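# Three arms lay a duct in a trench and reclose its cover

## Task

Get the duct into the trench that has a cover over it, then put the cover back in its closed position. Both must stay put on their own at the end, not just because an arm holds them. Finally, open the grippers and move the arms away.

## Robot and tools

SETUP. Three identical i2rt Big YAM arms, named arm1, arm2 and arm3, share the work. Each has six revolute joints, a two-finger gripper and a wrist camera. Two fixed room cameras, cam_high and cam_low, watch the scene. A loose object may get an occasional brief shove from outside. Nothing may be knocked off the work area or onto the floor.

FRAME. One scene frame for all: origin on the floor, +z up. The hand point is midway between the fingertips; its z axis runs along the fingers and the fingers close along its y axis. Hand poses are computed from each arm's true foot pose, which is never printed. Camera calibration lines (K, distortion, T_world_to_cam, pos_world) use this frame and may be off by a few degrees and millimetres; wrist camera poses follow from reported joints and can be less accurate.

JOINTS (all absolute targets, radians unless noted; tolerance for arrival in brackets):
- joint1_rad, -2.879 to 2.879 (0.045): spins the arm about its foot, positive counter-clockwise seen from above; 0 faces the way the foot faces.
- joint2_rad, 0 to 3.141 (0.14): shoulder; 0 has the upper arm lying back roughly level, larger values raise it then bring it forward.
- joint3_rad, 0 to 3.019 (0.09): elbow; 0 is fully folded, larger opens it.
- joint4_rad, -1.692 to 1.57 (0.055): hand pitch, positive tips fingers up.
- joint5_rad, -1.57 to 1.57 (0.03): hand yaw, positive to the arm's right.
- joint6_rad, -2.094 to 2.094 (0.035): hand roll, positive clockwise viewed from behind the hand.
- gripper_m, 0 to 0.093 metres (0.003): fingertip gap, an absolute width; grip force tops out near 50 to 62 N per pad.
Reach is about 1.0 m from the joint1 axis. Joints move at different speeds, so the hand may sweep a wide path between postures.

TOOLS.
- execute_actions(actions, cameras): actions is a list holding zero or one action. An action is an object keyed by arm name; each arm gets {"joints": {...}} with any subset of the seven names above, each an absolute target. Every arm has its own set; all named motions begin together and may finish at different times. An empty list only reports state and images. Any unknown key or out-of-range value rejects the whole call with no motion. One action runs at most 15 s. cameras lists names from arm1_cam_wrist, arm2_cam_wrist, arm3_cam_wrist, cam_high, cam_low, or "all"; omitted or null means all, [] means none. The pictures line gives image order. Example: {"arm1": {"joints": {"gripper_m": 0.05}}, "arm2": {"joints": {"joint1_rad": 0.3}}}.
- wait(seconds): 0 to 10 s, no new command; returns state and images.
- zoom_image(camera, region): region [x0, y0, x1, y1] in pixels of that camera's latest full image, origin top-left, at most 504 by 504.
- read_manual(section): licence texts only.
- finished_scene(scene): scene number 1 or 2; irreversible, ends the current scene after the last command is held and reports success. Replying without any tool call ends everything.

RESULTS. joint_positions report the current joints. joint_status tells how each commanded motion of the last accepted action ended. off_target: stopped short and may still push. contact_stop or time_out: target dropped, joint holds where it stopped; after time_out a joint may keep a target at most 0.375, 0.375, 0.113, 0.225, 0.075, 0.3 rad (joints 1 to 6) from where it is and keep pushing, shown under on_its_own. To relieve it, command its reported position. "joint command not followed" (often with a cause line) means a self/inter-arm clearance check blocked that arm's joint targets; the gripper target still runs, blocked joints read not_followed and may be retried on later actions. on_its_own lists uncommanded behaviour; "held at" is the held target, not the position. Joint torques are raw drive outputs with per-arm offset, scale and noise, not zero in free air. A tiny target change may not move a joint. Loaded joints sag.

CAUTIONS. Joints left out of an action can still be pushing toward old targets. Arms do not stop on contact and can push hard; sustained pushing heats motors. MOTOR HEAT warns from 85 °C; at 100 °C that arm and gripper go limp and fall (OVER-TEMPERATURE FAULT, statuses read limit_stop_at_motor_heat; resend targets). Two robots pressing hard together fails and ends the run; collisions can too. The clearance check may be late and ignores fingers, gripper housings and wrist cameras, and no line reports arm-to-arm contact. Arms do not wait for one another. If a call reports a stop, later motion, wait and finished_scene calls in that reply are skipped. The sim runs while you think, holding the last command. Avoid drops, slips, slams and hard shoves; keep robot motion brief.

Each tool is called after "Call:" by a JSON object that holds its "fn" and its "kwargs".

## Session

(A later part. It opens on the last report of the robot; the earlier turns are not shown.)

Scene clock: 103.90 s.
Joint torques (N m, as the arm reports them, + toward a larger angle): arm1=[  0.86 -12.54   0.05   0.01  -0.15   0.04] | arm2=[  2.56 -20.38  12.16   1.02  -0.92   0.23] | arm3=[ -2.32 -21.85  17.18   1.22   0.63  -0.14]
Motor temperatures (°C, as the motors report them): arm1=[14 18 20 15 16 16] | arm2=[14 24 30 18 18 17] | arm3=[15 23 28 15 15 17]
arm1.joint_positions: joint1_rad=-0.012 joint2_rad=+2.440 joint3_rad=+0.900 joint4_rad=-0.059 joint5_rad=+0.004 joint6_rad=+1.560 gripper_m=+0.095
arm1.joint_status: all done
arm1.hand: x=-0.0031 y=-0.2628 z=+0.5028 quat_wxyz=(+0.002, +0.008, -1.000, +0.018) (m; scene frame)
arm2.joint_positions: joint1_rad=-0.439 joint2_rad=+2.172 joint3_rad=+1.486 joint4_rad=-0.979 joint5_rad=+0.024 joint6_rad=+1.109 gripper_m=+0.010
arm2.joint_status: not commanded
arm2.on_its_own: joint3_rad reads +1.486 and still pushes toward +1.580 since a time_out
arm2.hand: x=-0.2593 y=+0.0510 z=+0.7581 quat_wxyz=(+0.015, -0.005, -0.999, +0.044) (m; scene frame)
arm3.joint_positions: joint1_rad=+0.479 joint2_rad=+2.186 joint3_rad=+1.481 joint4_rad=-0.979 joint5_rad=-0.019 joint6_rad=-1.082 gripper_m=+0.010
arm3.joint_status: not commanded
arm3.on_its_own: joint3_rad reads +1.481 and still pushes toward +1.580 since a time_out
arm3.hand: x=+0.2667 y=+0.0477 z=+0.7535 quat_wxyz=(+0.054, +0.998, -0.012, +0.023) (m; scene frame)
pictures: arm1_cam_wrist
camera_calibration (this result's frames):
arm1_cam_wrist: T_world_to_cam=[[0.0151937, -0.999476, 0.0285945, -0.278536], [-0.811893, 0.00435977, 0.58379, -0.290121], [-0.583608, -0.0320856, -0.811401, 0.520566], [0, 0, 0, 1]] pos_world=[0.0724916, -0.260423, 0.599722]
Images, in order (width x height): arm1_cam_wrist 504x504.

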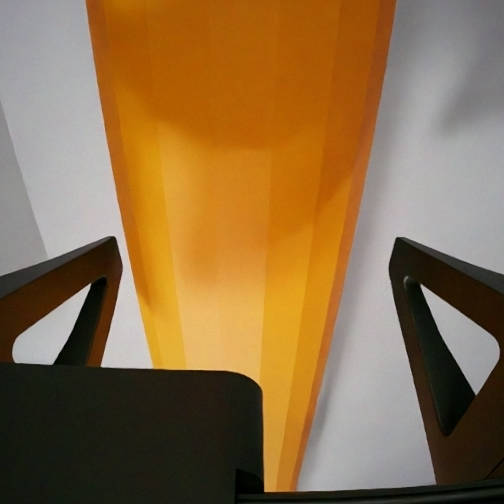

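Call:
{"fn": "execute_actions", "kwargs": {"actions": [{"arm1":{"joints":{"joint2_rad":2.55,"joint3_rad":0.975,"joint4_rad":0.01}}}], "cameras": []}}

Call:
{"fn": "execute_actions", "kwargs": {"actions": [{"arm1":{"joints":{"gripper_m":0.03}}}], "cameras": ["cam_low"]}}

Call:
{"fn": "execute_actions", "kwargs": {"actions": [{"arm1":{"joints":{"joint2_rad":2.36,"joint3_rad":0.9,"joint4_rad":-0.09}}}], "cameras": ["cam_low","arm1_cam_wrist","cam_high"]}}

Scene clock: 106.83 s.
Joint torques (N m, as the arm reports them, + toward a larger angle): arm1=[  0.59 -13.19  -0.17   0.14  -0.16   0.04] | arm2=[  2.53 -20.44  12.17   1.02  -0.93   0.23] | arm3=[ -2.32 -21.85  17.17   1.22   0.63  -0.14]
Motor temperatures (°C, as the motors report them): arm1=[14 18 20 15 16 16] | arm2=[14 24 31 18 18 17] | arm3=[15 24 28 15 15 17]
arm1.joint_positions: joint1_rad=-0.012 joint2_rad=+2.557 joint3_rad=+0.973 joint4_rad=+0.000 joint5_rad=+0.004 joint6_rad=+1.560 gripper_m=+0.095
arm1.joint_status: all done
arm1.hand: x=-0.0035 y=-0.2558 z=+0.4623 quat_wxyz=(+0.002, +0.007, -1.000, +0.010) (m; scene frame)
arm2.joint_positions: joint1_rad=-0.439 joint2_rad=+2.172 joint3_rad=+1.486 joint4_rad=-0.979 joint5_rad=+0.024 joint6_rad=+1.109 gripper_m=+0.010
arm2.joint_status: not commanded
arm2.on_its_own: joint3_rad reads +1.486 and still pushes toward +1.580 since a time_out
arm2.hand: x=-0.2593 y=+0.0510 z=+0.7581 quat_wxyz=(+0.015, -0.005, -0.999, +0.044) (m; scene frame)
arm3.joint_positions: joint1_rad=+0.479 joint2_rad=+2.186 joint3_rad=+1.481 joint4_rad=-0.979 joint5_rad=-0.019 joint6_rad=-1.082 gripper_m=+0.010
arm3.joint_status: not commanded
arm3.on_its_own: joint3_rad reads +1.481 and still pushes toward +1.580 since a time_out
arm3.hand: x=+0.2667 y=+0.0477 z=+0.7535 quat_wxyz=(+0.054, +0.998, -0.012, +0.023) (m; scene frame)
pictures: none
No camera images: the call's "cameras" was empty. Leave "cameras" out to get every camera's image.

Scene clock: 107.47 s.
Joint torques (N m, as the arm reports them, + toward a larger angle): arm1=[  0.71 -13.51  -0.15   0.    -0.06  -0.02] | arm2=[  2.57 -20.38  12.15   1.01  -0.92   0.22] | arm3=[ -2.3  -21.83  17.18   1.21   0.63  -0.14]
Motor temperatures (°C, as the motors report them): arm1=[14 18 20 15 16 16] | arm2=[14 24 32 18 18 17] | arm3=[15 24 29 15 15 17]
arm1.joint_positions: joint1_rad=-0.012 joint2_rad=+2.558 joint3_rad=+0.972 joint4_rad=+0.002 joint5_rad=+0.003 joint6_rad=+1.566 gripper_m=+0.073
arm1.joint_status: gripper_m off_target (ended at +0.073, target +0.030)
arm1.hand: x=-0.0037 y=-0.2567 z=+0.4619 quat_wxyz=(+0.003, +0.005, -1.000, +0.011) (m; scene frame)
arm2.joint_positions: joint1_rad=-0.439 joint2_rad=+2.172 joint3_rad=+1.486 joint4_rad=-0.979 joint5_rad=+0.024 joint6_rad=+1.109 gripper_m=+0.010
arm2.joint_status: not commanded
arm2.on_its_own: joint3_rad reads +1.486 and still pushes toward +1.580 since a time_out
arm2.hand: x=-0.2593 y=+0.0510 z=+0.7581 quat_wxyz=(+0.015, -0.005, -0.999, +0.044) (m; scene frame)
arm3.joint_positions: joint1_rad=+0.479 joint2_rad=+2.186 joint3_rad=+1.481 joint4_rad=-0.979 joint5_rad=-0.019 joint6_rad=-1.082 gripper_m=+0.010
arm3.joint_status: not commanded
arm3.on_its_own: joint3_rad reads +1.481 and still pushes toward +1.580 since a time_out
arm3.hand: x=+0.2667 y=+0.0477 z=+0.7535 quat_wxyz=(+0.054, +0.998, -0.012, +0.023) (m; scene frame)
pictures: cam_low
Images, in order (width x height): cam_low 504x504.

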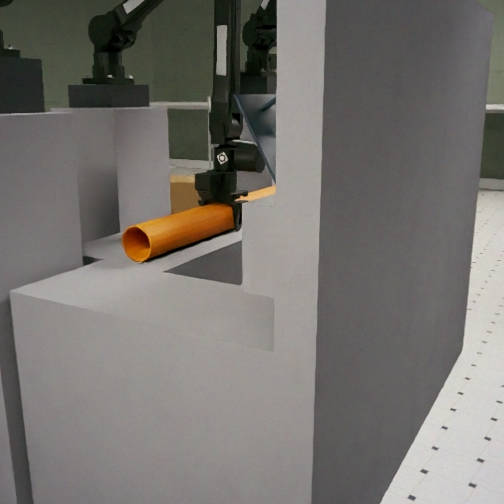

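Scene clock: 108.60 s.
Joint torques (N m, as the arm reports them, + toward a larger angle): arm1=[  1.03 -14.92   0.11  -0.28  -0.03   0.  ] | arm2=[  2.51 -20.37  12.17   1.01  -0.92   0.22] | arm3=[ -2.34 -21.85  17.18   1.22   0.63  -0.14]
Motor temperatures (°C, as the motors report them): arm1=[14 18 20 15 16 16] | arm2=[14 24 32 18 18 17] | arm3=[15 24 29 15 15 17]
arm1.joint_positions: joint1_rad=-0.012 joint2_rad=+2.398 joint3_rad=+0.902 joint4_rad=-0.090 joint5_rad=+0.003 joint6_rad=+1.566 gripper_m=+0.073
arm1.joint_status: all done
arm1.hand: x=-0.0033 y=-0.2509 z=+0.5173 quat_wxyz=(+0.003, +0.005, -1.000, +0.011) (m; scene frame)
arm2.joint_positions: joint1_rad=-0.439 joint2_rad=+2.172 joint3_rad=+1.486 joint4_rad=-0.979 joint5_rad=+0.024 joint6_rad=+1.109 gripper_m=+0.010
arm2.joint_status: not commanded
arm2.on_its_own: joint3_rad reads +1.486 and still pushes toward +1.580 since a time_out
arm2.hand: x=-0.2593 y=+0.0510 z=+0.7581 quat_wxyz=(+0.015, -0.005, -0.999, +0.044) (m; scene frame)
arm3.joint_positions: joint1_rad=+0.479 joint2_rad=+2.186 joint3_rad=+1.481 joint4_rad=-0.979 joint5_rad=-0.019 joint6_rad=-1.082 gripper_m=+0.010
arm3.joint_status: not commanded
arm3.on_its_own: joint3_rad reads +1.481 and still pushes toward +1.580 since a time_out
arm3.hand: x=+0.2667 y=+0.0477 z=+0.7535 quat_wxyz=(+0.054, +0.998, -0.012, +0.023) (m; scene frame)
pictures: arm1_cam_wrist, cam_high, cam_low
camera_calibration (this result's frames):
arm1_cam_wrist: T_world_to_cam=[[0.00933971, -0.99984, 0.0152681, -0.260259], [-0.811052, 0.00135667, 0.584973, -0.300162], [-0.5849, -0.0178467, -0.810909, 0.535945], [0, 0, 0, 1]] pos_world=[0.0724584, -0.250246, 0.614163]
Images, in order (width x height): arm1_cam_wrist 504x504, cam_high 504x504, cam_low 504x504.

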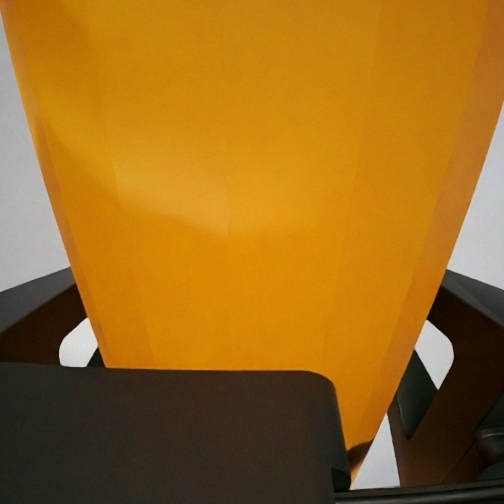

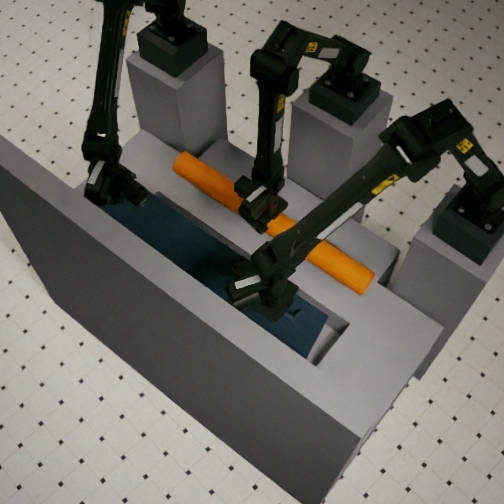

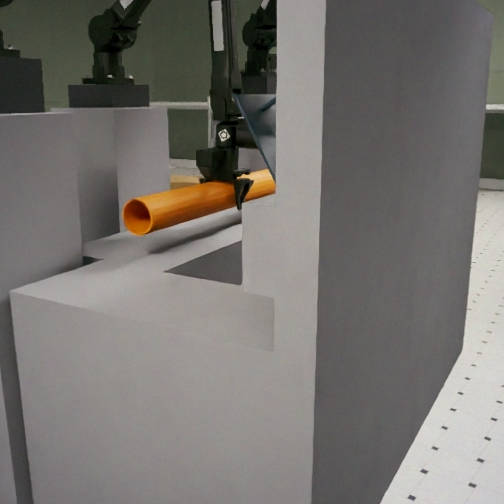

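Call:
{"fn": "execute_actions", "kwargs": {"actions": [{"arm1":{"joints":{"joint2_rad":2.38,"joint3_rad":1.11,"joint4_rad":-0.28}}}], "cameras": []}}

Call:
{"fn": "execute_actions", "kwargs": {"actions": [{"arm1":{"joints":{"joint2_rad":2.49,"joint3_rad":1.389,"joint4_rad":-0.46}}}]}}

Scene clock: 113.80 s.
Joint torques (N m, as the arm reports them, + toward a larger angle): arm1=[  0.98 -16.94   2.04  -0.53  -0.05   0.02] | arm2=[  2.49 -20.42  12.19   1.02  -0.92   0.23] | arm3=[ -2.33 -21.83  17.17   1.21   0.63  -0.14]
Motor temperatures (°C, as the motors report them): arm1=[14 19 20 15 16 16] | arm2=[14 24 33 18 18 17] | arm3=[15 24 30 15 15 17]
arm1.joint_positions: joint1_rad=-0.012 joint2_rad=+2.417 joint3_rad=+1.104 joint4_rad=-0.271 joint5_rad=+0.003 joint6_rad=+1.566 gripper_m=+0.073
arm1.joint_status: all done
arm1.hand: x=-0.0035 y=-0.1779 z=+0.5220 quat_wxyz=(+0.003, +0.005, -1.000, +0.011) (m; scene frame)
arm2.joint_positions: joint1_rad=-0.439 joint2_rad=+2.172 joint3_rad=+1.486 joint4_rad=-0.979 joint5_rad=+0.024 joint6_rad=+1.109 gripper_m=+0.010
arm2.joint_status: not commanded
arm2.on_its_own: joint3_rad reads +1.486 and still pushes toward +1.580 since a time_out
arm2.hand: x=-0.2593 y=+0.0510 z=+0.7581 quat_wxyz=(+0.015, -0.005, -0.999, +0.044) (m; scene frame)
arm3.joint_positions: joint1_rad=+0.479 joint2_rad=+2.186 joint3_rad=+1.481 joint4_rad=-0.979 joint5_rad=-0.019 joint6_rad=-1.082 gripper_m=+0.010
arm3.joint_status: not commanded
arm3.on_its_own: joint3_rad reads +1.481 and still pushes toward +1.580 since a time_out
arm3.hand: x=+0.2667 y=+0.0477 z=+0.7535 quat_wxyz=(+0.054, +0.998, -0.012, +0.023) (m; scene frame)
pictures: none
No camera images: the call's "cameras" was empty. Leave "cameras" out to get every camera's image.

Scene clock: 114.97 s.
Joint torques (N m, as the arm reports them, + toward a larger angle): arm1=[  0.72 -20.91   3.5   -0.74  -0.06   0.  ] | arm2=[  2.54 -20.37  12.16   1.03  -0.92   0.22] | arm3=[ -2.32 -21.85  17.18   1.22   0.63  -0.14]
Motor temperatures (°C, as the motors report them): arm1=[14 19 20 15 16 16] | arm2=[14 24 34 18 18 17] | arm3=[15 24 30 15 15 17]
arm1.joint_positions: joint1_rad=-0.012 joint2_rad=+2.549 joint3_rad=+1.375 joint4_rad=-0.449 joint5_rad=+0.003 joint6_rad=+1.566 gripper_m=+0.073
arm1.joint_status: all done
arm1.hand: x=-0.0040 y=-0.1145 z=+0.4935 quat_wxyz=(+0.003, +0.005, -1.000, +0.031) (m; scene frame)
arm2.joint_positions: joint1_rad=-0.439 joint2_rad=+2.172 joint3_rad=+1.486 joint4_rad=-0.979 joint5_rad=+0.024 joint6_rad=+1.109 gripper_m=+0.010
arm2.joint_status: not commanded
arm2.on_its_own: joint3_rad reads +1.486 and still pushes toward +1.580 since a time_out
arm2.hand: x=-0.2593 y=+0.0510 z=+0.7581 quat_wxyz=(+0.015, -0.005, -0.999, +0.044) (m; scene frame)
arm3.joint_positions: joint1_rad=+0.479 joint2_rad=+2.186 joint3_rad=+1.481 joint4_rad=-0.979 joint5_rad=-0.019 joint6_rad=-1.082 gripper_m=+0.010
arm3.joint_status: not commanded
arm3.on_its_own: joint3_rad reads +1.481 and still pushes toward +1.580 since a time_out
arm3.hand: x=+0.2667 y=+0.0477 z=+0.7535 quat_wxyz=(+0.054, +0.998, -0.012, +0.023) (m; scene frame)
pictures: arm1_cam_wrist, arm2_cam_wrist, arm3_cam_wrist, cam_high, cam_low
camera_calibration (this result's frames):
arm1_cam_wrist: T_world_to_cam=[[0.00968987, -0.998486, 0.0541505, -0.142574], [-0.811151, 0.0238191, 0.584352, -0.284159], [-0.584757, -0.0495865, -0.809692, 0.514354], [0, 0, 0, 1]] pos_world=[0.0716581, -0.110084, 0.590237]
arm2_cam_wrist: T_world_to_cam=[[-0.00425211, -0.996566, 0.0826923, -0.0141047], [-0.800217, 0.052982, 0.597365, -0.65815], [-0.599695, -0.0636317, -0.797695, 0.577029], [0, 0, 0, 1]] pos_world=[-0.180681, 0.0575311, 0.854615]
arm3_cam_wrist: T_world_to_cam=[[0.0153319, 0.993049, -0.116703, 0.0371669], [0.788734, 0.0597241, 0.611826, -0.669497], [0.614543, -0.101428, -0.782336, 0.550902], [0, 0, 0, 1]] pos_world=[0.188933, 0.0589534, 0.844943]
Images, in order (width x height): arm1_cam_wrist 504x504, arm2_cam_wrist 504x504, arm3_cam_wrist 504x504, cam_high 504x504, cam_low 504x504.

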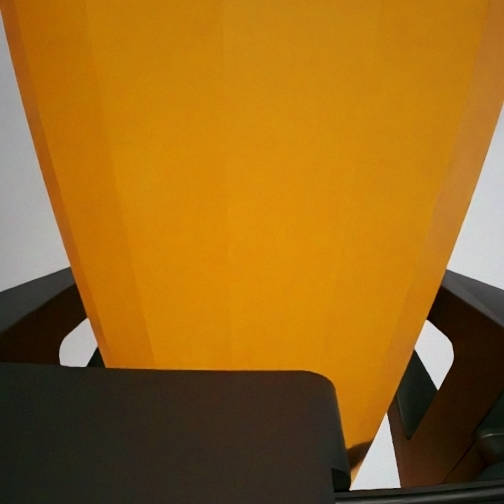

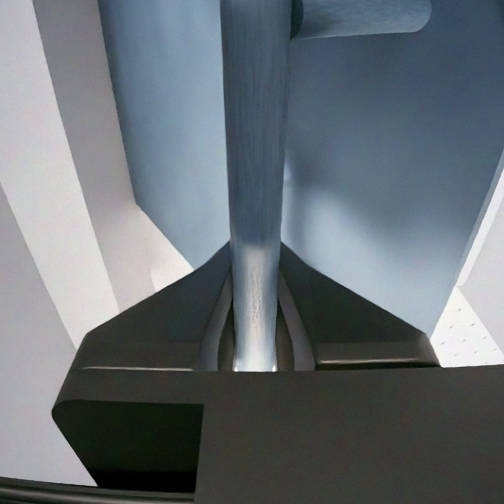

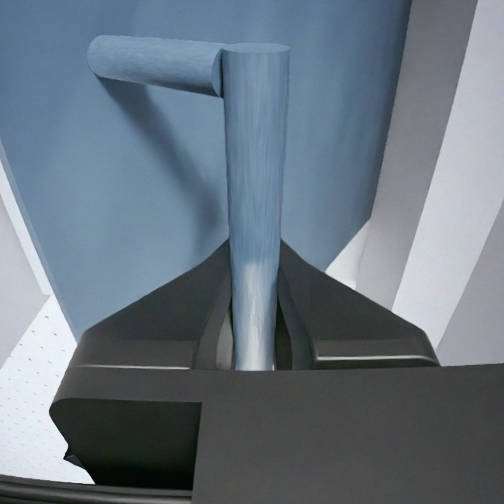

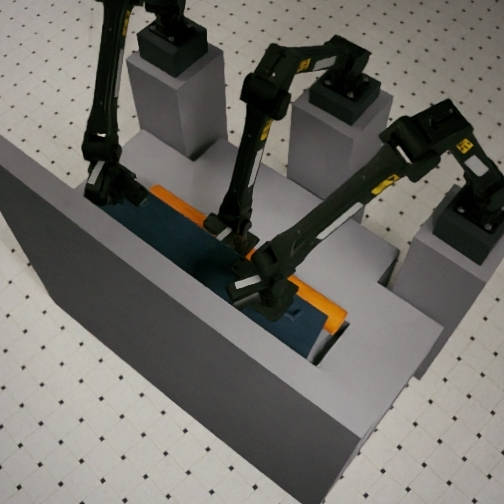

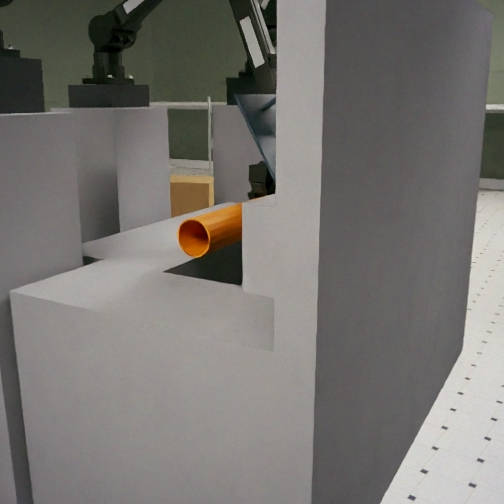

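Call:
{"fn": "zoom_image", "kwargs": {"camera": "cam_high", "region": [270,270,390,390]}}

Call:
{"fn": "zoom_image", "kwargs": {"camera": "cam_low", "region": [140,180,280,320]}}

Region (270, 270, 390, 390) of cam_high's 504x504 image, scaled by 4.200, with more detail than that image has.

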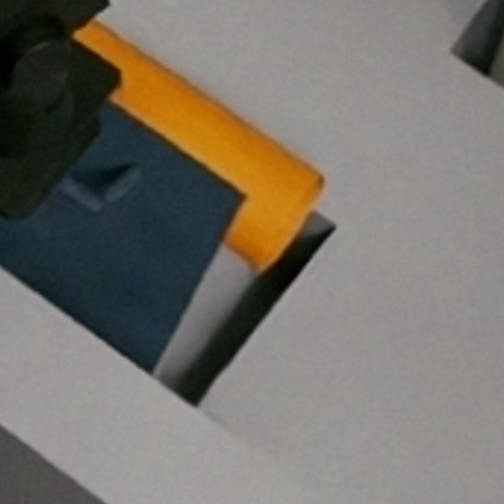

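Region (140, 180, 280, 320) of cam_low's 504x504 image, scaled by 3.600, with more detail than that image has.

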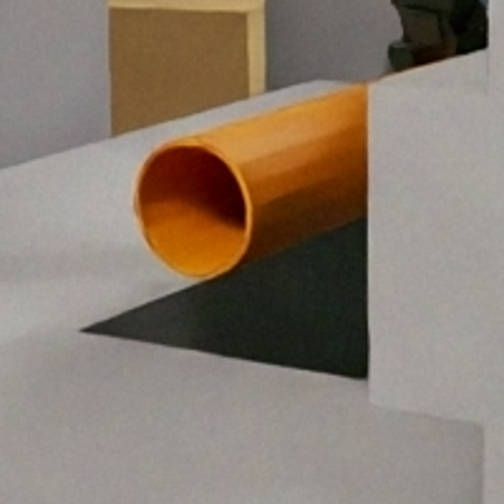

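Call:
{"fn": "execute_actions", "kwargs": {"actions": [{"arm1":{"joints":{"joint2_rad":2.65,"joint3_rad":1.54,"joint4_rad":-0.41}}}], "cameras": ["cam_high","cam_low"]}}

Call:
{"fn": "execute_actions", "kwargs": {"actions": [{"arm1":{"joints":{"joint2_rad":2.75,"joint3_rad":1.62,"joint4_rad":-0.38}}}], "cameras": ["cam_high","cam_low"]}}

Scene clock: 121.30 s.
Joint torques (N m, as the arm reports them, + toward a larger angle): arm1=[  0.63 -20.68   4.06  -0.48  -0.07  -0.01] | arm2=[  2.51 -20.35  12.16   1.02  -0.92   0.23] | arm3=[ -2.33 -21.85  17.17   1.22   0.63  -0.14]
Motor temperatures (°C, as the motors report them): arm1=[14 20 20 15 16 16] | arm2=[14 24 35 18 18 17] | arm3=[15 24 31 15 16 17]
arm1.joint_positions: joint1_rad=-0.012 joint2_rad=+2.702 joint3_rad=+1.518 joint4_rad=-0.408 joint5_rad=+0.003 joint6_rad=+1.566 gripper_m=+0.073
arm1.joint_status: all done
arm1.hand: x=-0.0047 y=-0.0912 z=+0.4363 quat_wxyz=(+0.003, +0.005, -1.000, +0.015) (m; scene frame)
arm2.joint_positions: joint1_rad=-0.439 joint2_rad=+2.172 joint3_rad=+1.486 joint4_rad=-0.979 joint5_rad=+0.024 joint6_rad=+1.109 gripper_m=+0.010
arm2.joint_status: not commanded
arm2.on_its_own: joint3_rad reads +1.486 and still pushes toward +1.580 since a time_out
arm2.hand: x=-0.2593 y=+0.0510 z=+0.7581 quat_wxyz=(+0.015, -0.005, -0.999, +0.044) (m; scene frame)
arm3.joint_positions: joint1_rad=+0.479 joint2_rad=+2.186 joint3_rad=+1.481 joint4_rad=-0.979 joint5_rad=-0.019 joint6_rad=-1.082 gripper_m=+0.010
arm3.joint_status: not commanded
arm3.on_its_own: joint3_rad reads +1.481 and still pushes toward +1.580 since a time_out
arm3.hand: x=+0.2667 y=+0.0477 z=+0.7535 quat_wxyz=(+0.054, +0.998, -0.012, +0.023) (m; scene frame)
pictures: cam_high, cam_low
Images, in order (width x height): cam_high 504x504, cam_low 504x504.

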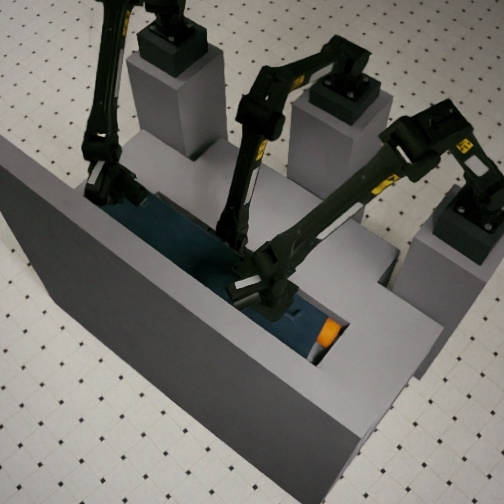

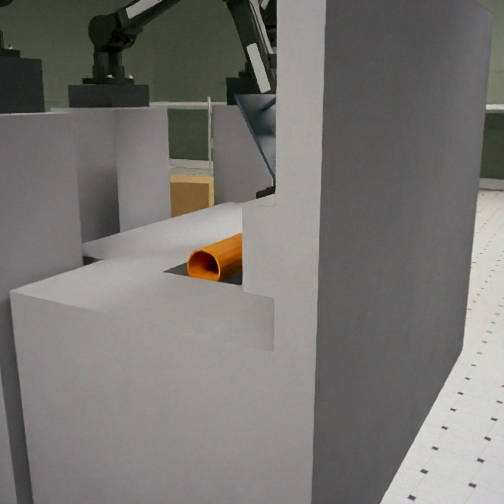

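Scene clock: 122.20 s.
Joint torques (N m, as the arm reports them, + toward a larger angle): arm1=[  0.96 -20.92   3.86  -0.18  -0.05  -0.02] | arm2=[  2.5  -20.31  12.18   1.03  -0.92   0.22] | arm3=[ -2.31 -21.86  17.17   1.22   0.63  -0.14]
Motor temperatures (°C, as the motors report them): arm1=[14 20 20 15 16 16] | arm2=[14 24 35 18 18 17] | arm3=[15 24 31 15 16 17]
arm1.joint_positions: joint1_rad=-0.012 joint2_rad=+2.799 joint3_rad=+1.598 joint4_rad=-0.381 joint5_rad=+0.003 joint6_rad=+1.566 gripper_m=+0.073
arm1.joint_status: all done
arm1.hand: x=-0.0050 y=-0.0871 z=+0.3974 quat_wxyz=(+0.003, +0.005, -1.000, +0.010) (m; scene frame)
arm2.joint_positions: joint1_rad=-0.439 joint2_rad=+2.172 joint3_rad=+1.486 joint4_rad=-0.979 joint5_rad=+0.024 joint6_rad=+1.109 gripper_m=+0.010
arm2.joint_status: not commanded
arm2.on_its_own: joint3_rad reads +1.486 and still pushes toward +1.580 since a time_out
arm2.hand: x=-0.2593 y=+0.0510 z=+0.7581 quat_wxyz=(+0.015, -0.005, -0.999, +0.044) (m; scene frame)
arm3.joint_positions: joint1_rad=+0.479 joint2_rad=+2.186 joint3_rad=+1.481 joint4_rad=-0.979 joint5_rad=-0.019 joint6_rad=-1.082 gripper_m=+0.010
arm3.joint_status: not commanded
arm3.on_its_own: joint3_rad reads +1.481 and still pushes toward +1.580 since a time_out
arm3.hand: x=+0.2667 y=+0.0477 z=+0.7535 quat_wxyz=(+0.054, +0.998, -0.012, +0.023) (m; scene frame)
pictures: cam_high, cam_low
Images, in order (width x height): cam_high 504x504, cam_low 504x504.

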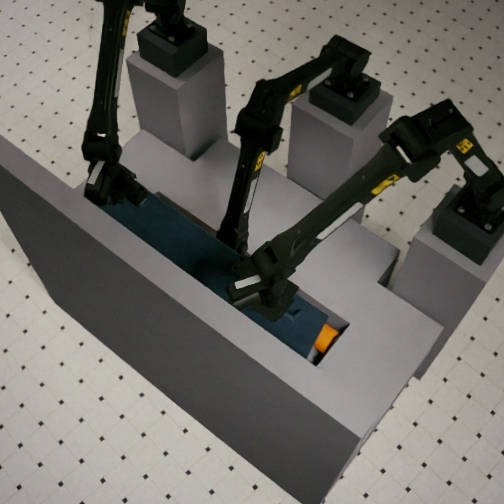

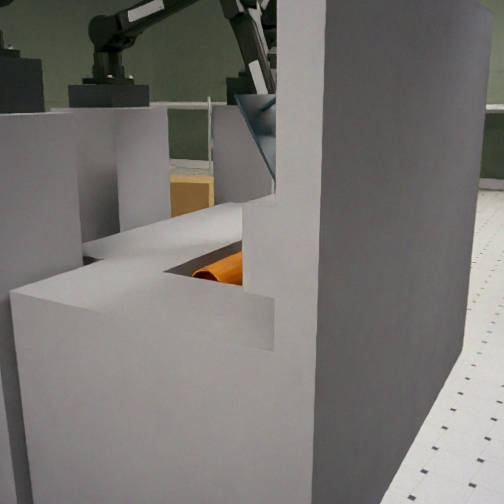

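Call:
{"fn": "execute_actions", "kwargs": {"actions": [{"arm1":{"joints":{"joint2_rad":2.83,"joint3_rad":1.68,"joint4_rad":-0.36}}}], "cameras": []}}

Call:
{"fn": "execute_actions", "kwargs": {"actions": [{"arm1":{"joints":{"joint2_rad":2.91,"joint3_rad":1.75,"joint4_rad":-0.35}}}], "cameras": ["cam_high"]}}

Scene clock: 126.37 s.
Joint torques (N m, as the arm reports them, + toward a larger angle): arm1=[  0.78 -20.96   3.97  -0.12  -0.08  -0.01] | arm2=[  2.5  -20.38  12.16   1.03  -0.92   0.22] | arm3=[ -2.31 -21.84  17.17   1.21   0.63  -0.14]
Motor temperatures (°C, as the motors report them): arm1=[14 21 20 15 16 16] | arm2=[14 25 36 18 18 17] | arm3=[15 24 32 15 16 17]
arm1.joint_positions: joint1_rad=-0.012 joint2_rad=+2.877 joint3_rad=+1.656 joint4_rad=-0.363 joint5_rad=+0.003 joint6_rad=+1.566 gripper_m=+0.073
arm1.joint_status: all done
arm1.hand: x=-0.0053 y=-0.0911 z=+0.3651 quat_wxyz=(+0.003, +0.005, -1.000, +0.011) (m; scene frame)
arm2.joint_positions: joint1_rad=-0.439 joint2_rad=+2.172 joint3_rad=+1.486 joint4_rad=-0.979 joint5_rad=+0.024 joint6_rad=+1.109 gripper_m=+0.010
arm2.joint_status: not commanded
arm2.on_its_own: joint3_rad reads +1.486 and still pushes toward +1.580 since a time_out
arm2.hand: x=-0.2593 y=+0.0510 z=+0.7581 quat_wxyz=(+0.015, -0.005, -0.999, +0.044) (m; scene frame)
arm3.joint_positions: joint1_rad=+0.479 joint2_rad=+2.186 joint3_rad=+1.481 joint4_rad=-0.979 joint5_rad=-0.019 joint6_rad=-1.082 gripper_m=+0.010
arm3.joint_status: not commanded
arm3.on_its_own: joint3_rad reads +1.481 and still pushes toward +1.580 since a time_out
arm3.hand: x=+0.2667 y=+0.0477 z=+0.7535 quat_wxyz=(+0.054, +0.998, -0.012, +0.023) (m; scene frame)
pictures: none
No camera images: the call's "cameras" was empty. Leave "cameras" out to get every camera's image.

Scene clock: 126.97 s.
Joint torques (N m, as the arm reports them, + toward a larger angle): arm1=[  1.07 -17.3    5.7    0.44  -0.08   0.01] | arm2=[  2.48 -20.37  12.17   1.01  -0.92   0.22] | arm3=[ -2.29 -21.86  17.18   1.21   0.63  -0.14]
Motor temperatures (°C, as the motors report them): arm1=[14 21 20 15 16 16] | arm2=[14 25 36 18 18 17] | arm3=[15 24 32 15 16 17]
arm1.joint_positions: joint1_rad=-0.012 joint2_rad=+2.908 joint3_rad=+1.704 joint4_rad=-0.366 joint5_rad=+0.003 joint6_rad=+1.566 gripper_m=+0.073
arm1.joint_status: all done
arm1.hand: x=-0.0054 y=-0.0811 z=+0.3552 quat_wxyz=(+0.003, +0.005, -1.000, +0.004) (m; scene frame)
arm2.joint_positions: joint1_rad=-0.439 joint2_rad=+2.172 joint3_rad=+1.486 joint4_rad=-0.979 joint5_rad=+0.024 joint6_rad=+1.109 gripper_m=+0.010
arm2.joint_status: not commanded
arm2.on_its_own: joint3_rad reads +1.486 and still pushes toward +1.580 since a time_out
arm2.hand: x=-0.2593 y=+0.0510 z=+0.7581 quat_wxyz=(+0.015, -0.005, -0.999, +0.044) (m; scene frame)
arm3.joint_positions: joint1_rad=+0.479 joint2_rad=+2.186 joint3_rad=+1.481 joint4_rad=-0.979 joint5_rad=-0.019 joint6_rad=-1.082 gripper_m=+0.010
arm3.joint_status: not commanded
arm3.on_its_own: joint3_rad reads +1.481 and still pushes toward +1.580 since a time_out
arm3.hand: x=+0.2667 y=+0.0477 z=+0.7535 quat_wxyz=(+0.054, +0.998, -0.012, +0.023) (m; scene frame)
pictures: cam_high
Images, in order (width x height): cam_high 504x504.

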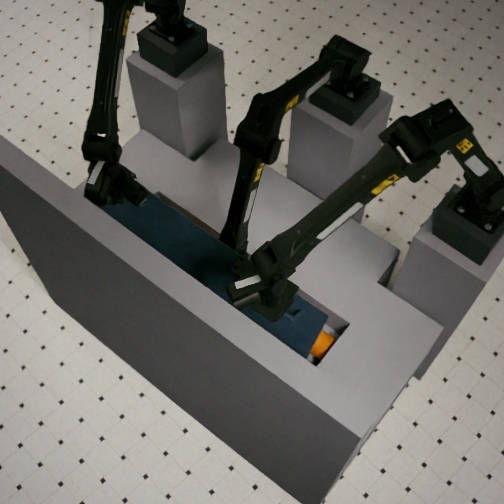

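Landed. Release and retract.

Call:
{"fn": "execute_actions", "kwargs": {"actions": [{"arm1":{"joints":{"joint2_rad":2.87,"joint3_rad":1.7,"gripper_m":0.093}}}], "cameras": []}}

Call:
{"fn": "execute_actions", "kwargs": {"actions": [{"arm1":{"joints":{"joint2_rad":2.7,"joint3_rad":1.53,"joint4_rad":-0.41}}}], "cameras": []}}

Call:
{"fn": "execute_actions", "kwargs": {"actions": [{"arm1":{"joints":{"joint2_rad":2.5,"joint3_rad":1.33,"joint4_rad":-0.42}}}], "cameras": []}}

Call:
{"fn": "execute_actions", "kwargs": {"actions": [{"arm1":{"joints":{"joint2_rad":2.25,"joint3_rad":0.9,"joint4_rad":-0.25}}}], "cameras": []}}

Call:
{"fn": "execute_actions", "kwargs": {"actions": [{"arm1":{"joints":{"joint2_rad":1.6,"joint3_rad":0.6,"joint4_rad":-0.75}},"arm2":{"joints":{"joint1_rad":-0.49,"joint2_rad":2.09,"joint3_rad":1.27,"joint4_rad":-0.75,"joint6_rad":1.06}},"arm3":{"joints":{"joint1_rad":0.53,"joint2_rad":2.08,"joint3_rad":1.27,"joint4_rad":-0.75,"joint6_rad":-1.03}}}], "cameras": ["cam_high","cam_low"]}}

Scene clock: 136.80 s.
Joint torques (N m, as the arm reports them, + toward a larger angle): arm1=[  0.54 -20.48   2.27   0.14  -0.06  -0.01] | arm2=[  2.58 -20.37  12.17   1.01  -0.92   0.22] | arm3=[ -2.31 -21.82  17.17   1.22   0.63  -0.14]
Motor temperatures (°C, as the motors report them): arm1=[14 21 20 15 16 16] | arm2=[14 25 37 18 18 17] | arm3=[15 25 33 15 16 17]
arm1.joint_positions: joint1_rad=-0.012 joint2_rad=+2.906 joint3_rad=+1.702 joint4_rad=-0.362 joint5_rad=+0.002 joint6_rad=+1.565 gripper_m=+0.093
arm1.joint_status: all done
arm1.hand: x=-0.0055 y=-0.0796 z=+0.3561 quat_wxyz=(+0.003, +0.005, -1.000, +0.002) (m; scene frame)
arm2.joint_positions: joint1_rad=-0.439 joint2_rad=+2.172 joint3_rad=+1.486 joint4_rad=-0.979 joint5_rad=+0.024 joint6_rad=+1.109 gripper_m=+0.010
arm2.joint_status: not commanded
arm2.on_its_own: joint3_rad reads +1.486 and still pushes toward +1.580 since a time_out
arm2.hand: x=-0.2593 y=+0.0510 z=+0.7581 quat_wxyz=(+0.015, -0.005, -0.999, +0.044) (m; scene frame)
arm3.joint_positions: joint1_rad=+0.479 joint2_rad=+2.186 joint3_rad=+1.481 joint4_rad=-0.979 joint5_rad=-0.019 joint6_rad=-1.082 gripper_m=+0.010
arm3.joint_status: not commanded
arm3.on_its_own: joint3_rad reads +1.481 and still pushes toward +1.580 since a time_out
arm3.hand: x=+0.2667 y=+0.0477 z=+0.7535 quat_wxyz=(+0.054, +0.998, -0.012, +0.023) (m; scene frame)
pictures: none
No camera images: the call's "cameras" was empty. Leave "cameras" out to get every camera's image.

Scene clock: 137.83 s.
Joint torques (N m, as the arm reports them, + toward a larger angle): arm1=[  1.2  -17.09   2.63  -0.48  -0.07  -0.03] | arm2=[  2.47 -20.38  12.17   1.03  -0.92   0.22] | arm3=[ -2.33 -21.85  17.17   1.22   0.63  -0.14]
Motor temperatures (°C, as the motors report them): arm1=[14 21 20 15 16 16] | arm2=[14 25 37 18 18 17] | arm3=[15 25 33 15 16 17]
arm1.joint_positions: joint1_rad=-0.012 joint2_rad=+2.702 joint3_rad=+1.531 joint4_rad=-0.401 joint5_rad=+0.003 joint6_rad=+1.569 gripper_m=+0.093
arm1.joint_status: all done
arm1.hand: x=-0.0047 y=-0.0817 z=+0.4380 quat_wxyz=(+0.003, +0.003, -1.000, +0.005) (m; scene frame)
arm2.joint_positions: joint1_rad=-0.439 joint2_rad=+2.172 joint3_rad=+1.486 joint4_rad=-0.979 joint5_rad=+0.024 joint6_rad=+1.109 gripper_m=+0.010
arm2.joint_status: not commanded
arm2.on_its_own: joint3_rad reads +1.486 and still pushes toward +1.580 since a time_out
arm2.hand: x=-0.2593 y=+0.0510 z=+0.7581 quat_wxyz=(+0.015, -0.005, -0.999, +0.044) (m; scene frame)
arm3.joint_positions: joint1_rad=+0.479 joint2_rad=+2.186 joint3_rad=+1.481 joint4_rad=-0.979 joint5_rad=-0.019 joint6_rad=-1.082 gripper_m=+0.010
arm3.joint_status: not commanded
arm3.on_its_own: joint3_rad reads +1.481 and still pushes toward +1.580 since a time_out
arm3.hand: x=+0.2667 y=+0.0477 z=+0.7535 quat_wxyz=(+0.054, +0.998, -0.012, +0.023) (m; scene frame)
pictures: none
No camera images: the call's "cameras" was empty. Leave "cameras" out to get every camera's image.

Scene clock: 138.87 s.
Joint torques (N m, as the arm reports them, + toward a larger angle): arm1=[  0.73 -16.1    2.51  -0.65  -0.07  -0.07] | arm2=[  2.54 -20.43  12.15   1.03  -0.92   0.23] | arm3=[ -2.33 -21.82  17.18   1.22   0.63  -0.14]
Motor temperatures (°C, as the motors report them): arm1=[14 22 20 15 16 16] | arm2=[14 25 38 18 18 17] | arm3=[15 25 33 15 16 17]
arm1.joint_positions: joint1_rad=-0.012 joint2_rad=+2.502 joint3_rad=+1.332 joint4_rad=-0.412 joint5_rad=+0.003 joint6_rad=+1.571 gripper_m=+0.093
arm1.joint_status: all done
arm1.hand: x=-0.0039 y=-0.1106 z=+0.5100 quat_wxyz=(+0.003, +0.002, -1.000, +0.010) (m; scene frame)
arm2.joint_positions: joint1_rad=-0.439 joint2_rad=+2.172 joint3_rad=+1.486 joint4_rad=-0.979 joint5_rad=+0.024 joint6_rad=+1.109 gripper_m=+0.010
arm2.joint_status: not commanded
arm2.on_its_own: joint3_rad reads +1.486 and still pushes toward +1.580 since a time_out
arm2.hand: x=-0.2593 y=+0.0510 z=+0.7581 quat_wxyz=(+0.015, -0.005, -0.999, +0.044) (m; scene frame)
arm3.joint_positions: joint1_rad=+0.479 joint2_rad=+2.186 joint3_rad=+1.481 joint4_rad=-0.979 joint5_rad=-0.019 joint6_rad=-1.082 gripper_m=+0.010
arm3.joint_status: not commanded
arm3.on_its_own: joint3_rad reads +1.481 and still pushes toward +1.580 since a time_out
arm3.hand: x=+0.2667 y=+0.0477 z=+0.7535 quat_wxyz=(+0.054, +0.998, -0.012, +0.023) (m; scene frame)
pictures: none
No camera images: the call's "cameras" was empty. Leave "cameras" out to get every camera's image.

Scene clock: 140.07 s.
Joint torques (N m, as the arm reports them, + toward a larger angle): arm1=[  0.89 -12.49   1.79   0.03  -0.09  -0.05] | arm2=[  2.56 -20.42  12.17   1.03  -0.92   0.22] | arm3=[ -2.34 -21.87  17.17   1.22   0.63  -0.14]
Motor temperatures (°C, as the motors report them): arm1=[14 21 20 15 16 16] | arm2=[14 25 38 18 18 17] | arm3=[15 25 33 15 16 17]
arm1.joint_positions: joint1_rad=-0.012 joint2_rad=+2.251 joint3_rad=+0.892 joint4_rad=-0.260 joint5_rad=+0.003 joint6_rad=+1.571 gripper_m=+0.093
arm1.joint_status: all done
arm1.hand: x=-0.0028 y=-0.2409 z=+0.5703 quat_wxyz=(+0.003, +0.002, -1.000, +0.028) (m; scene frame)
arm2.joint_positions: joint1_rad=-0.439 joint2_rad=+2.172 joint3_rad=+1.486 joint4_rad=-0.979 joint5_rad=+0.024 joint6_rad=+1.109 gripper_m=+0.010
arm2.joint_status: not commanded
arm2.on_its_own: joint3_rad reads +1.486 and still pushes toward +1.580 since a time_out
arm2.hand: x=-0.2593 y=+0.0510 z=+0.7581 quat_wxyz=(+0.015, -0.005, -0.999, +0.044) (m; scene frame)
arm3.joint_positions: joint1_rad=+0.479 joint2_rad=+2.186 joint3_rad=+1.481 joint4_rad=-0.979 joint5_rad=-0.019 joint6_rad=-1.082 gripper_m=+0.010
arm3.joint_status: not commanded
arm3.on_its_own: joint3_rad reads +1.481 and still pushes toward +1.580 since a time_out
arm3.hand: x=+0.2667 y=+0.0477 z=+0.7535 quat_wxyz=(+0.054, +0.998, -0.012, +0.023) (m; scene frame)
pictures: none
No camera images: the call's "cameras" was empty. Leave "cameras" out to get every camera's image.

Scene clock: 141.40 s.
Joint torques (N m, as the arm reports them, + toward a larger angle): arm1=[ 0.5  -8.1   3.89 -0.84 -0.07 -0.08] | arm2=[  1.35 -20.48   6.75   0.45  -0.37   0.17] | arm3=[ -0.84 -22.4    9.45   0.5    0.2   -0.02]
Motor temperatures (°C, as the motors report them): arm1=[14 21 20 15 16 16] | arm2=[14 25 37 18 18 17] | arm3=[15 25 33 15 16 17]
arm1.joint_positions: joint1_rad=-0.012 joint2_rad=+1.606 joint3_rad=+0.595 joint4_rad=-0.739 joint5_rad=+0.003 joint6_rad=+1.571 gripper_m=+0.093
arm1.joint_status: all done
arm1.hand: x=-0.0007 y=-0.3588 z=+0.7489 quat_wxyz=(+0.003, +0.002, -0.996, +0.094) (m; scene frame)
arm2.joint_positions: joint1_rad=-0.505 joint2_rad=+2.117 joint3_rad=+1.242 joint4_rad=-0.762 joint5_rad=+0.010 joint6_rad=+1.044 gripper_m=+0.010
arm2.joint_status: all done
arm2.hand: x=-0.2598 y=-0.0169 z=+0.7202 quat_wxyz=(+0.017, -0.006, -0.999, +0.028) (m; scene frame)
arm3.joint_positions: joint1_rad=+0.545 joint2_rad=+2.135 joint3_rad=+1.238 joint4_rad=-0.757 joint5_rad=-0.007 joint6_rad=-1.015 gripper_m=+0.010
arm3.joint_status: all done
arm3.hand: x=+0.2667 y=-0.0201 z=+0.7159 quat_wxyz=(+0.037, +0.999, -0.012, +0.023) (m; scene frame)
pictures: cam_high, cam_low
Images, in order (width x height): cam_high 504x504, cam_low 504x504.

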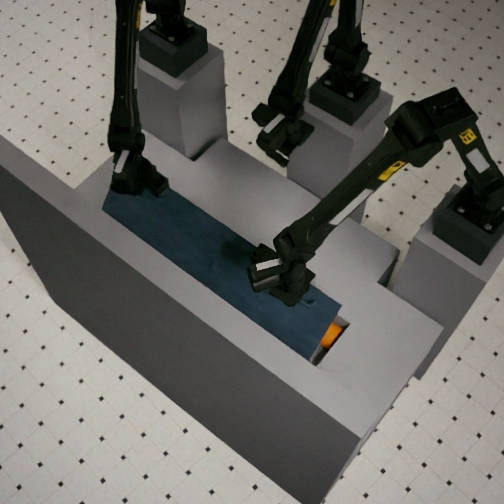

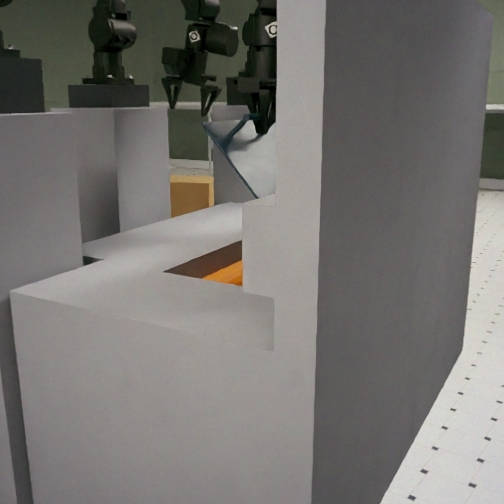

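Call:
{"fn": "execute_actions", "kwargs": {"actions": [{"arm1":{"joints":{"joint2_rad":0.8,"joint4_rad":-1.3}},"arm2":{"joints":{"joint1_rad":-0.57,"joint2_rad":2.11,"joint3_rad":1.06,"joint4_rad":-0.5,"joint6_rad":0.96}},"arm3":{"joints":{"joint1_rad":0.61,"joint2_rad":2.11,"joint3_rad":1.06,"joint4_rad":-0.5,"joint6_rad":-0.93}}}], "cameras": []}}

Call:
{"fn": "execute_actions", "kwargs": {"actions": [{"arm2":{"joints":{"joint1_rad":-0.64,"joint2_rad":2.25,"joint3_rad":0.965,"joint4_rad":-0.26,"joint6_rad":0.9}},"arm3":{"joints":{"joint1_rad":0.68,"joint2_rad":2.25,"joint3_rad":0.965,"joint4_rad":-0.26,"joint6_rad":-0.87}}}], "cameras": []}}

Call:
{"fn": "execute_actions", "kwargs": {"actions": [{"arm2":{"joints":{"joint1_rad":-0.695,"joint2_rad":2.46,"joint3_rad":0.99,"joint4_rad":-0.07,"joint6_rad":0.85}},"arm3":{"joints":{"joint1_rad":0.74,"joint2_rad":2.46,"joint3_rad":0.99,"joint4_rad":-0.07,"joint6_rad":-0.82}}}], "cameras": []}}

Call:
{"fn": "execute_actions", "kwargs": {"actions": [{"arm2":{"joints":{"joint1_rad":-0.714,"joint2_rad":2.6,"joint3_rad":1.045,"joint4_rad":-0.005,"joint6_rad":0.83}},"arm3":{"joints":{"joint1_rad":0.757,"joint2_rad":2.61,"joint3_rad":1.05,"joint4_rad":0,"joint6_rad":-0.8}}}], "cameras": ["cam_low"]}}

Scene clock: 148.93 s.
Joint torques (N m, as the arm reports them, + toward a larger angle): arm1=[ 0.69 -0.95  7.82 -0.4  -0.06 -0.06] | arm2=[  0.6  -19.01   4.13   0.28   0.02  -0.08] | arm3=[  0.02 -20.31   5.69   0.2   -0.1    0.2 ]
Motor temperatures (°C, as the motors report them): arm1=[14 20 20 15 16 16] | arm2=[14 25 33 18 18 17] | arm3=[15 25 30 15 15 17]
arm1.joint_positions: joint1_rad=-0.012 joint2_rad=+0.801 joint3_rad=+0.595 joint4_rad=-1.291 joint5_rad=+0.003 joint6_rad=+1.571 gripper_m=+0.093
arm1.joint_status: all done
arm1.hand: x=+0.0013 y=-0.4199 z=+0.9349 quat_wxyz=(+0.003, +0.002, -0.999, -0.032) (m; scene frame)
arm2.joint_positions: joint1_rad=-0.575 joint2_rad=+2.137 joint3_rad=+1.053 joint4_rad=-0.505 joint5_rad=-0.001 joint6_rad=+0.969 gripper_m=+0.010
arm2.joint_status: all done
arm2.hand: x=-0.2600 y=-0.0750 z=+0.6697 quat_wxyz=(+0.010, -0.003, -1.000, +0.004) (m; scene frame)
arm3.joint_positions: joint1_rad=+0.614 joint2_rad=+2.158 joint3_rad=+1.050 joint4_rad=-0.496 joint5_rad=+0.002 joint6_rad=-0.941 gripper_m=+0.010
arm3.joint_status: all done
arm3.hand: x=+0.2670 y=-0.0779 z=+0.6657 quat_wxyz=(+0.012, +1.000, -0.014, +0.015) (m; scene frame)
pictures: none
No camera images: the call's "cameras" was empty. Leave "cameras" out to get every camera's image.

Scene clock: 149.87 s.
Joint torques (N m, as the arm reports them, + toward a larger angle): arm1=[ 1.   -1.43  7.62 -0.43 -0.1  -0.08] | arm2=[  0.6  -18.42   2.09   0.32  -0.1    0.01] | arm3=[  0.09 -20.11   2.59   0.32  -0.04   0.11]
Motor temperatures (°C, as the motors report them): arm1=[14 20 20 15 16 16] | arm2=[14 25 33 18 18 17] | arm3=[15 25 29 15 15 17]
arm1.joint_positions: joint1_rad=-0.012 joint2_rad=+0.801 joint3_rad=+0.595 joint4_rad=-1.291 joint5_rad=+0.003 joint6_rad=+1.571 gripper_m=+0.093
arm1.joint_status: not commanded
arm1.hand: x=+0.0013 y=-0.4199 z=+0.9349 quat_wxyz=(+0.003, +0.002, -0.999, -0.032) (m; scene frame)
arm2.joint_positions: joint1_rad=-0.646 joint2_rad=+2.277 joint3_rad=+0.963 joint4_rad=-0.266 joint5_rad=+0.003 joint6_rad=+0.899 gripper_m=+0.010
arm2.joint_status: all done
arm2.hand: x=-0.2608 y=-0.1271 z=+0.5985 quat_wxyz=(+0.006, -0.004, -1.000, +0.001) (m; scene frame)
arm3.joint_positions: joint1_rad=+0.685 joint2_rad=+2.300 joint3_rad=+0.966 joint4_rad=-0.257 joint5_rad=+0.001 joint6_rad=-0.872 gripper_m=+0.010
arm3.joint_status: all done
arm3.hand: x=+0.2678 y=-0.1296 z=+0.5953 quat_wxyz=(+0.007, +1.000, -0.013, +0.012) (m; scene frame)
pictures: none
No camera images: the call's "cameras" was empty. Leave "cameras" out to get every camera's image.

Scene clock: 150.87 s.
Joint torques (N m, as the arm reports them, + toward a larger angle): arm1=[ 0.83 -1.54  7.67 -0.28 -0.05 -0.07] | arm2=[  0.29 -17.93   0.97   0.26  -0.04   0.02] | arm3=[  0.85 -19.22   0.93   0.28  -0.18   0.12]
Motor temperatures (°C, as the motors report them): arm1=[14 20 21 15 16 16] | arm2=[14 25 32 18 18 17] | arm3=[15 25 29 15 15 17]
arm1.joint_positions: joint1_rad=-0.012 joint2_rad=+0.801 joint3_rad=+0.595 joint4_rad=-1.291 joint5_rad=+0.003 joint6_rad=+1.571 gripper_m=+0.093
arm1.joint_status: not commanded
arm1.hand: x=+0.0013 y=-0.4199 z=+0.9349 quat_wxyz=(+0.003, +0.002, -0.999, -0.032) (m; scene frame)
arm2.joint_positions: joint1_rad=-0.696 joint2_rad=+2.481 joint3_rad=+0.985 joint4_rad=-0.074 joint5_rad=+0.001 joint6_rad=+0.849 gripper_m=+0.010
arm2.joint_status: all done
arm2.hand: x=-0.2612 y=-0.1571 z=+0.5213 quat_wxyz=(+0.004, -0.004, -1.000, -0.003) (m; scene frame)
arm3.joint_positions: joint1_rad=+0.735 joint2_rad=+2.504 joint3_rad=+0.991 joint4_rad=-0.066 joint5_rad=+0.005 joint6_rad=-0.822 gripper_m=+0.010
arm3.joint_status: all done
arm3.hand: x=+0.2683 y=-0.1594 z=+0.5192 quat_wxyz=(+0.001, +1.000, -0.013, +0.009) (m; scene frame)
pictures: none
No camera images: the call's "cameras" was empty. Leave "cameras" out to get every camera's image.

Scene clock: 151.63 s.
Joint torques (N m, as the arm reports them, + toward a larger angle): arm1=[ 0.55 -1.51  7.71 -0.29 -0.08 -0.06] | arm2=[  0.05 -16.1    0.59   0.42  -0.01  -0.02] | arm3=[  1.06 -16.51   0.87   0.56  -0.17   0.16]
Motor temperatures (°C, as the motors report them): arm1=[14 20 21 15 16 16] | arm2=[14 25 32 18 18 17] | arm3=[15 25 28 15 15 17]
arm1.joint_positions: joint1_rad=-0.012 joint2_rad=+0.801 joint3_rad=+0.595 joint4_rad=-1.291 joint5_rad=+0.003 joint6_rad=+1.571 gripper_m=+0.093
arm1.joint_status: not commanded
arm1.hand: x=+0.0013 y=-0.4199 z=+0.9349 quat_wxyz=(+0.003, +0.002, -0.999, -0.032) (m; scene frame)
arm2.joint_positions: joint1_rad=-0.712 joint2_rad=+2.598 joint3_rad=+1.039 joint4_rad=-0.013 joint5_rad=+0.000 joint6_rad=+0.833 gripper_m=+0.010
arm2.joint_status: all done
arm2.hand: x=-0.2614 y=-0.1655 z=+0.4793 quat_wxyz=(+0.005, -0.004, -1.000, -0.003) (m; scene frame)
arm3.joint_positions: joint1_rad=+0.750 joint2_rad=+2.622 joint3_rad=+1.046 joint4_rad=-0.004 joint5_rad=+0.004 joint6_rad=-0.806 gripper_m=+0.010
arm3.joint_status: all done
arm3.hand: x=+0.2689 y=-0.1680 z=+0.4768 quat_wxyz=(+0.002, +1.000, -0.013, +0.010) (m; scene frame)
pictures: cam_low
Images, in order (width x height): cam_low 504x504.

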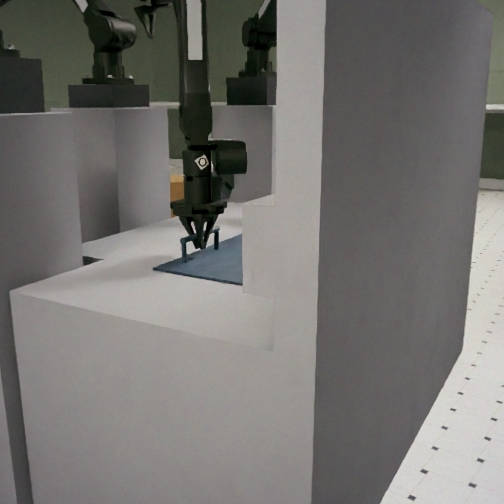

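Call:
{"fn": "execute_actions", "kwargs": {"actions": [{"arm2":{"joints":{"gripper_m":0.07}},"arm3":{"joints":{"gripper_m":0.07}}}], "cameras": []}}

Call:
{"fn": "execute_actions", "kwargs": {"actions": [{"arm2":{"joints":{"joint2_rad":2.42,"joint3_rad":0.93,"joint4_rad":-0.09}},"arm3":{"joints":{"joint2_rad":2.42,"joint3_rad":0.93,"joint4_rad":-0.09}}}], "cameras": []}}

Call:
{"fn": "execute_actions", "kwargs": {"actions": [{"arm2":{"joints":{"joint1_rad":-0.2,"joint2_rad":1.2,"joint4_rad":-1.2}},"arm3":{"joints":{"joint1_rad":0.2,"joint2_rad":1.2,"joint4_rad":-1.2}}}], "cameras": ["cam_low","cam_high"]}}

Call:
{"fn": "finished_scene", "kwargs": {"scene": 1}}

Scene clock: 157.37 s.
Joint torques (N m, as the arm reports them, + toward a larger angle): arm1=[ 0.92 -1.37  7.7  -0.44 -0.07 -0.08] | arm2=[  0.1  -16.22   0.51   0.42   0.    -0.03] | arm3=[  1.12 -16.54   0.88   0.57  -0.13   0.16]
Motor temperatures (°C, as the motors report them): arm1=[14 19 22 15 16 16] | arm2=[14 25 29 18 18 17] | arm3=[15 25 26 15 15 17]
arm1.joint_positions: joint1_rad=-0.012 joint2_rad=+0.801 joint3_rad=+0.595 joint4_rad=-1.291 joint5_rad=+0.003 joint6_rad=+1.571 gripper_m=+0.093
arm1.joint_status: not commanded
arm1.hand: x=+0.0013 y=-0.4199 z=+0.9349 quat_wxyz=(+0.003, +0.002, -0.999, -0.032) (m; scene frame)
arm2.joint_positions: joint1_rad=-0.712 joint2_rad=+2.598 joint3_rad=+1.040 joint4_rad=-0.013 joint5_rad=+0.000 joint6_rad=+0.833 gripper_m=+0.070
arm2.joint_status: all done
arm2.hand: x=-0.2608 y=-0.1648 z=+0.4793 quat_wxyz=(+0.004, -0.004, -1.000, -0.003) (m; scene frame)
arm3.joint_positions: joint1_rad=+0.750 joint2_rad=+2.622 joint3_rad=+1.046 joint4_rad=-0.004 joint5_rad=+0.003 joint6_rad=-0.806 gripper_m=+0.070
arm3.joint_status: all done
arm3.hand: x=+0.2685 y=-0.1679 z=+0.4768 quat_wxyz=(+0.002, +1.000, -0.013, +0.009) (m; scene frame)
pictures: none
No camera images: the call's "cameras" was empty. Leave "cameras" out to get every camera's image.

Scene clock: 158.40 s.
Joint torques (N m, as the arm reports them, + toward a larger angle): arm1=[ 0.43 -1.47  7.58 -0.46 -0.07 -0.03] | arm2=[  0.08 -14.83   0.63  -0.16   0.    -0.03] | arm3=[  0.95 -15.93   1.09   0.22  -0.12   0.16]
Motor temperatures (°C, as the motors report them): arm1=[14 19 22 15 16 16] | arm2=[14 25 28 18 18 17] | arm3=[15 25 26 15 15 17]
arm1.joint_positions: joint1_rad=-0.012 joint2_rad=+0.801 joint3_rad=+0.595 joint4_rad=-1.291 joint5_rad=+0.003 joint6_rad=+1.571 gripper_m=+0.093
arm1.joint_status: not commanded
arm1.hand: x=+0.0013 y=-0.4199 z=+0.9349 quat_wxyz=(+0.003, +0.002, -0.999, -0.032) (m; scene frame)
arm2.joint_positions: joint1_rad=-0.712 joint2_rad=+2.410 joint3_rad=+0.932 joint4_rad=-0.082 joint5_rad=+0.000 joint6_rad=+0.833 gripper_m=+0.070
arm2.joint_status: all done
arm2.hand: x=-0.2594 y=-0.1643 z=+0.5456 quat_wxyz=(+0.001, -0.004, -1.000, -0.007) (m; scene frame)
arm3.joint_positions: joint1_rad=+0.750 joint2_rad=+2.429 joint3_rad=+0.932 joint4_rad=-0.084 joint5_rad=+0.003 joint6_rad=-0.806 gripper_m=+0.070
arm3.joint_status: all done
arm3.hand: x=+0.2691 y=-0.1697 z=+0.5447 quat_wxyz=(+0.003, +1.000, -0.013, +0.010) (m; scene frame)
pictures: none
No camera images: the call's "cameras" was empty. Leave "cameras" out to get every camera's image.

Scene clock: 160.00 s.
Joint torques (N m, as the arm reports them, + toward a larger angle): arm1=[ 0.73 -1.02  7.73 -0.5  -0.06 -0.06] | arm2=[-0.38 -7.46  7.96 -0.2   0.01 -0.04] | arm3=[ 1.16 -8.53 10.5   0.23 -0.05  0.16]
Motor temperatures (°C, as the motors report them): arm1=[14 19 22 15 16 16] | arm2=[14 24 28 18 18 17] | arm3=[15 25 26 15 15 17]
arm1.joint_positions: joint1_rad=-0.012 joint2_rad=+0.801 joint3_rad=+0.595 joint4_rad=-1.291 joint5_rad=+0.003 joint6_rad=+1.571 gripper_m=+0.093
arm1.joint_status: not commanded
arm1.hand: x=+0.0013 y=-0.4199 z=+0.9349 quat_wxyz=(+0.003, +0.002, -0.999, -0.032) (m; scene frame)
arm2.joint_positions: joint1_rad=-0.193 joint2_rad=+1.196 joint3_rad=+0.927 joint4_rad=-1.186 joint5_rad=-0.001 joint6_rad=+0.833 gripper_m=+0.070
arm2.joint_status: all done
arm2.hand: x=-0.4409 y=-0.1171 z=+1.0027 quat_wxyz=(-0.023, +0.252, -0.966, -0.055) (m; scene frame)
arm3.joint_positions: joint1_rad=+0.193 joint2_rad=+1.209 joint3_rad=+0.924 joint4_rad=-1.191 joint5_rad=+0.001 joint6_rad=-0.806 gripper_m=+0.070
arm3.joint_status: all done
arm3.hand: x=+0.4578 y=-0.1144 z=+1.0035 quat_wxyz=(-0.044, +0.957, -0.287, -0.016) (m; scene frame)
pictures: cam_high, cam_low
Images, in order (width x height): cam_high 504x504, cam_low 504x504.

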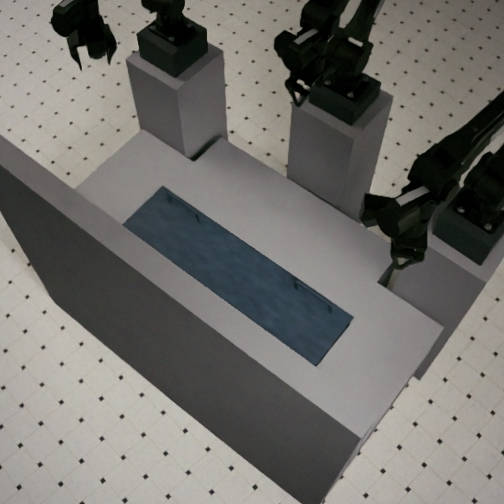

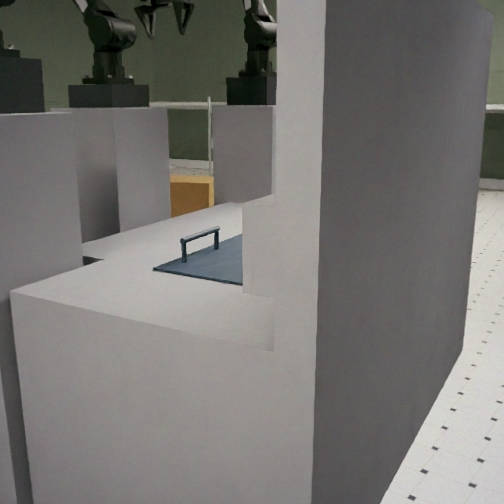

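The scene is finished: the task was done.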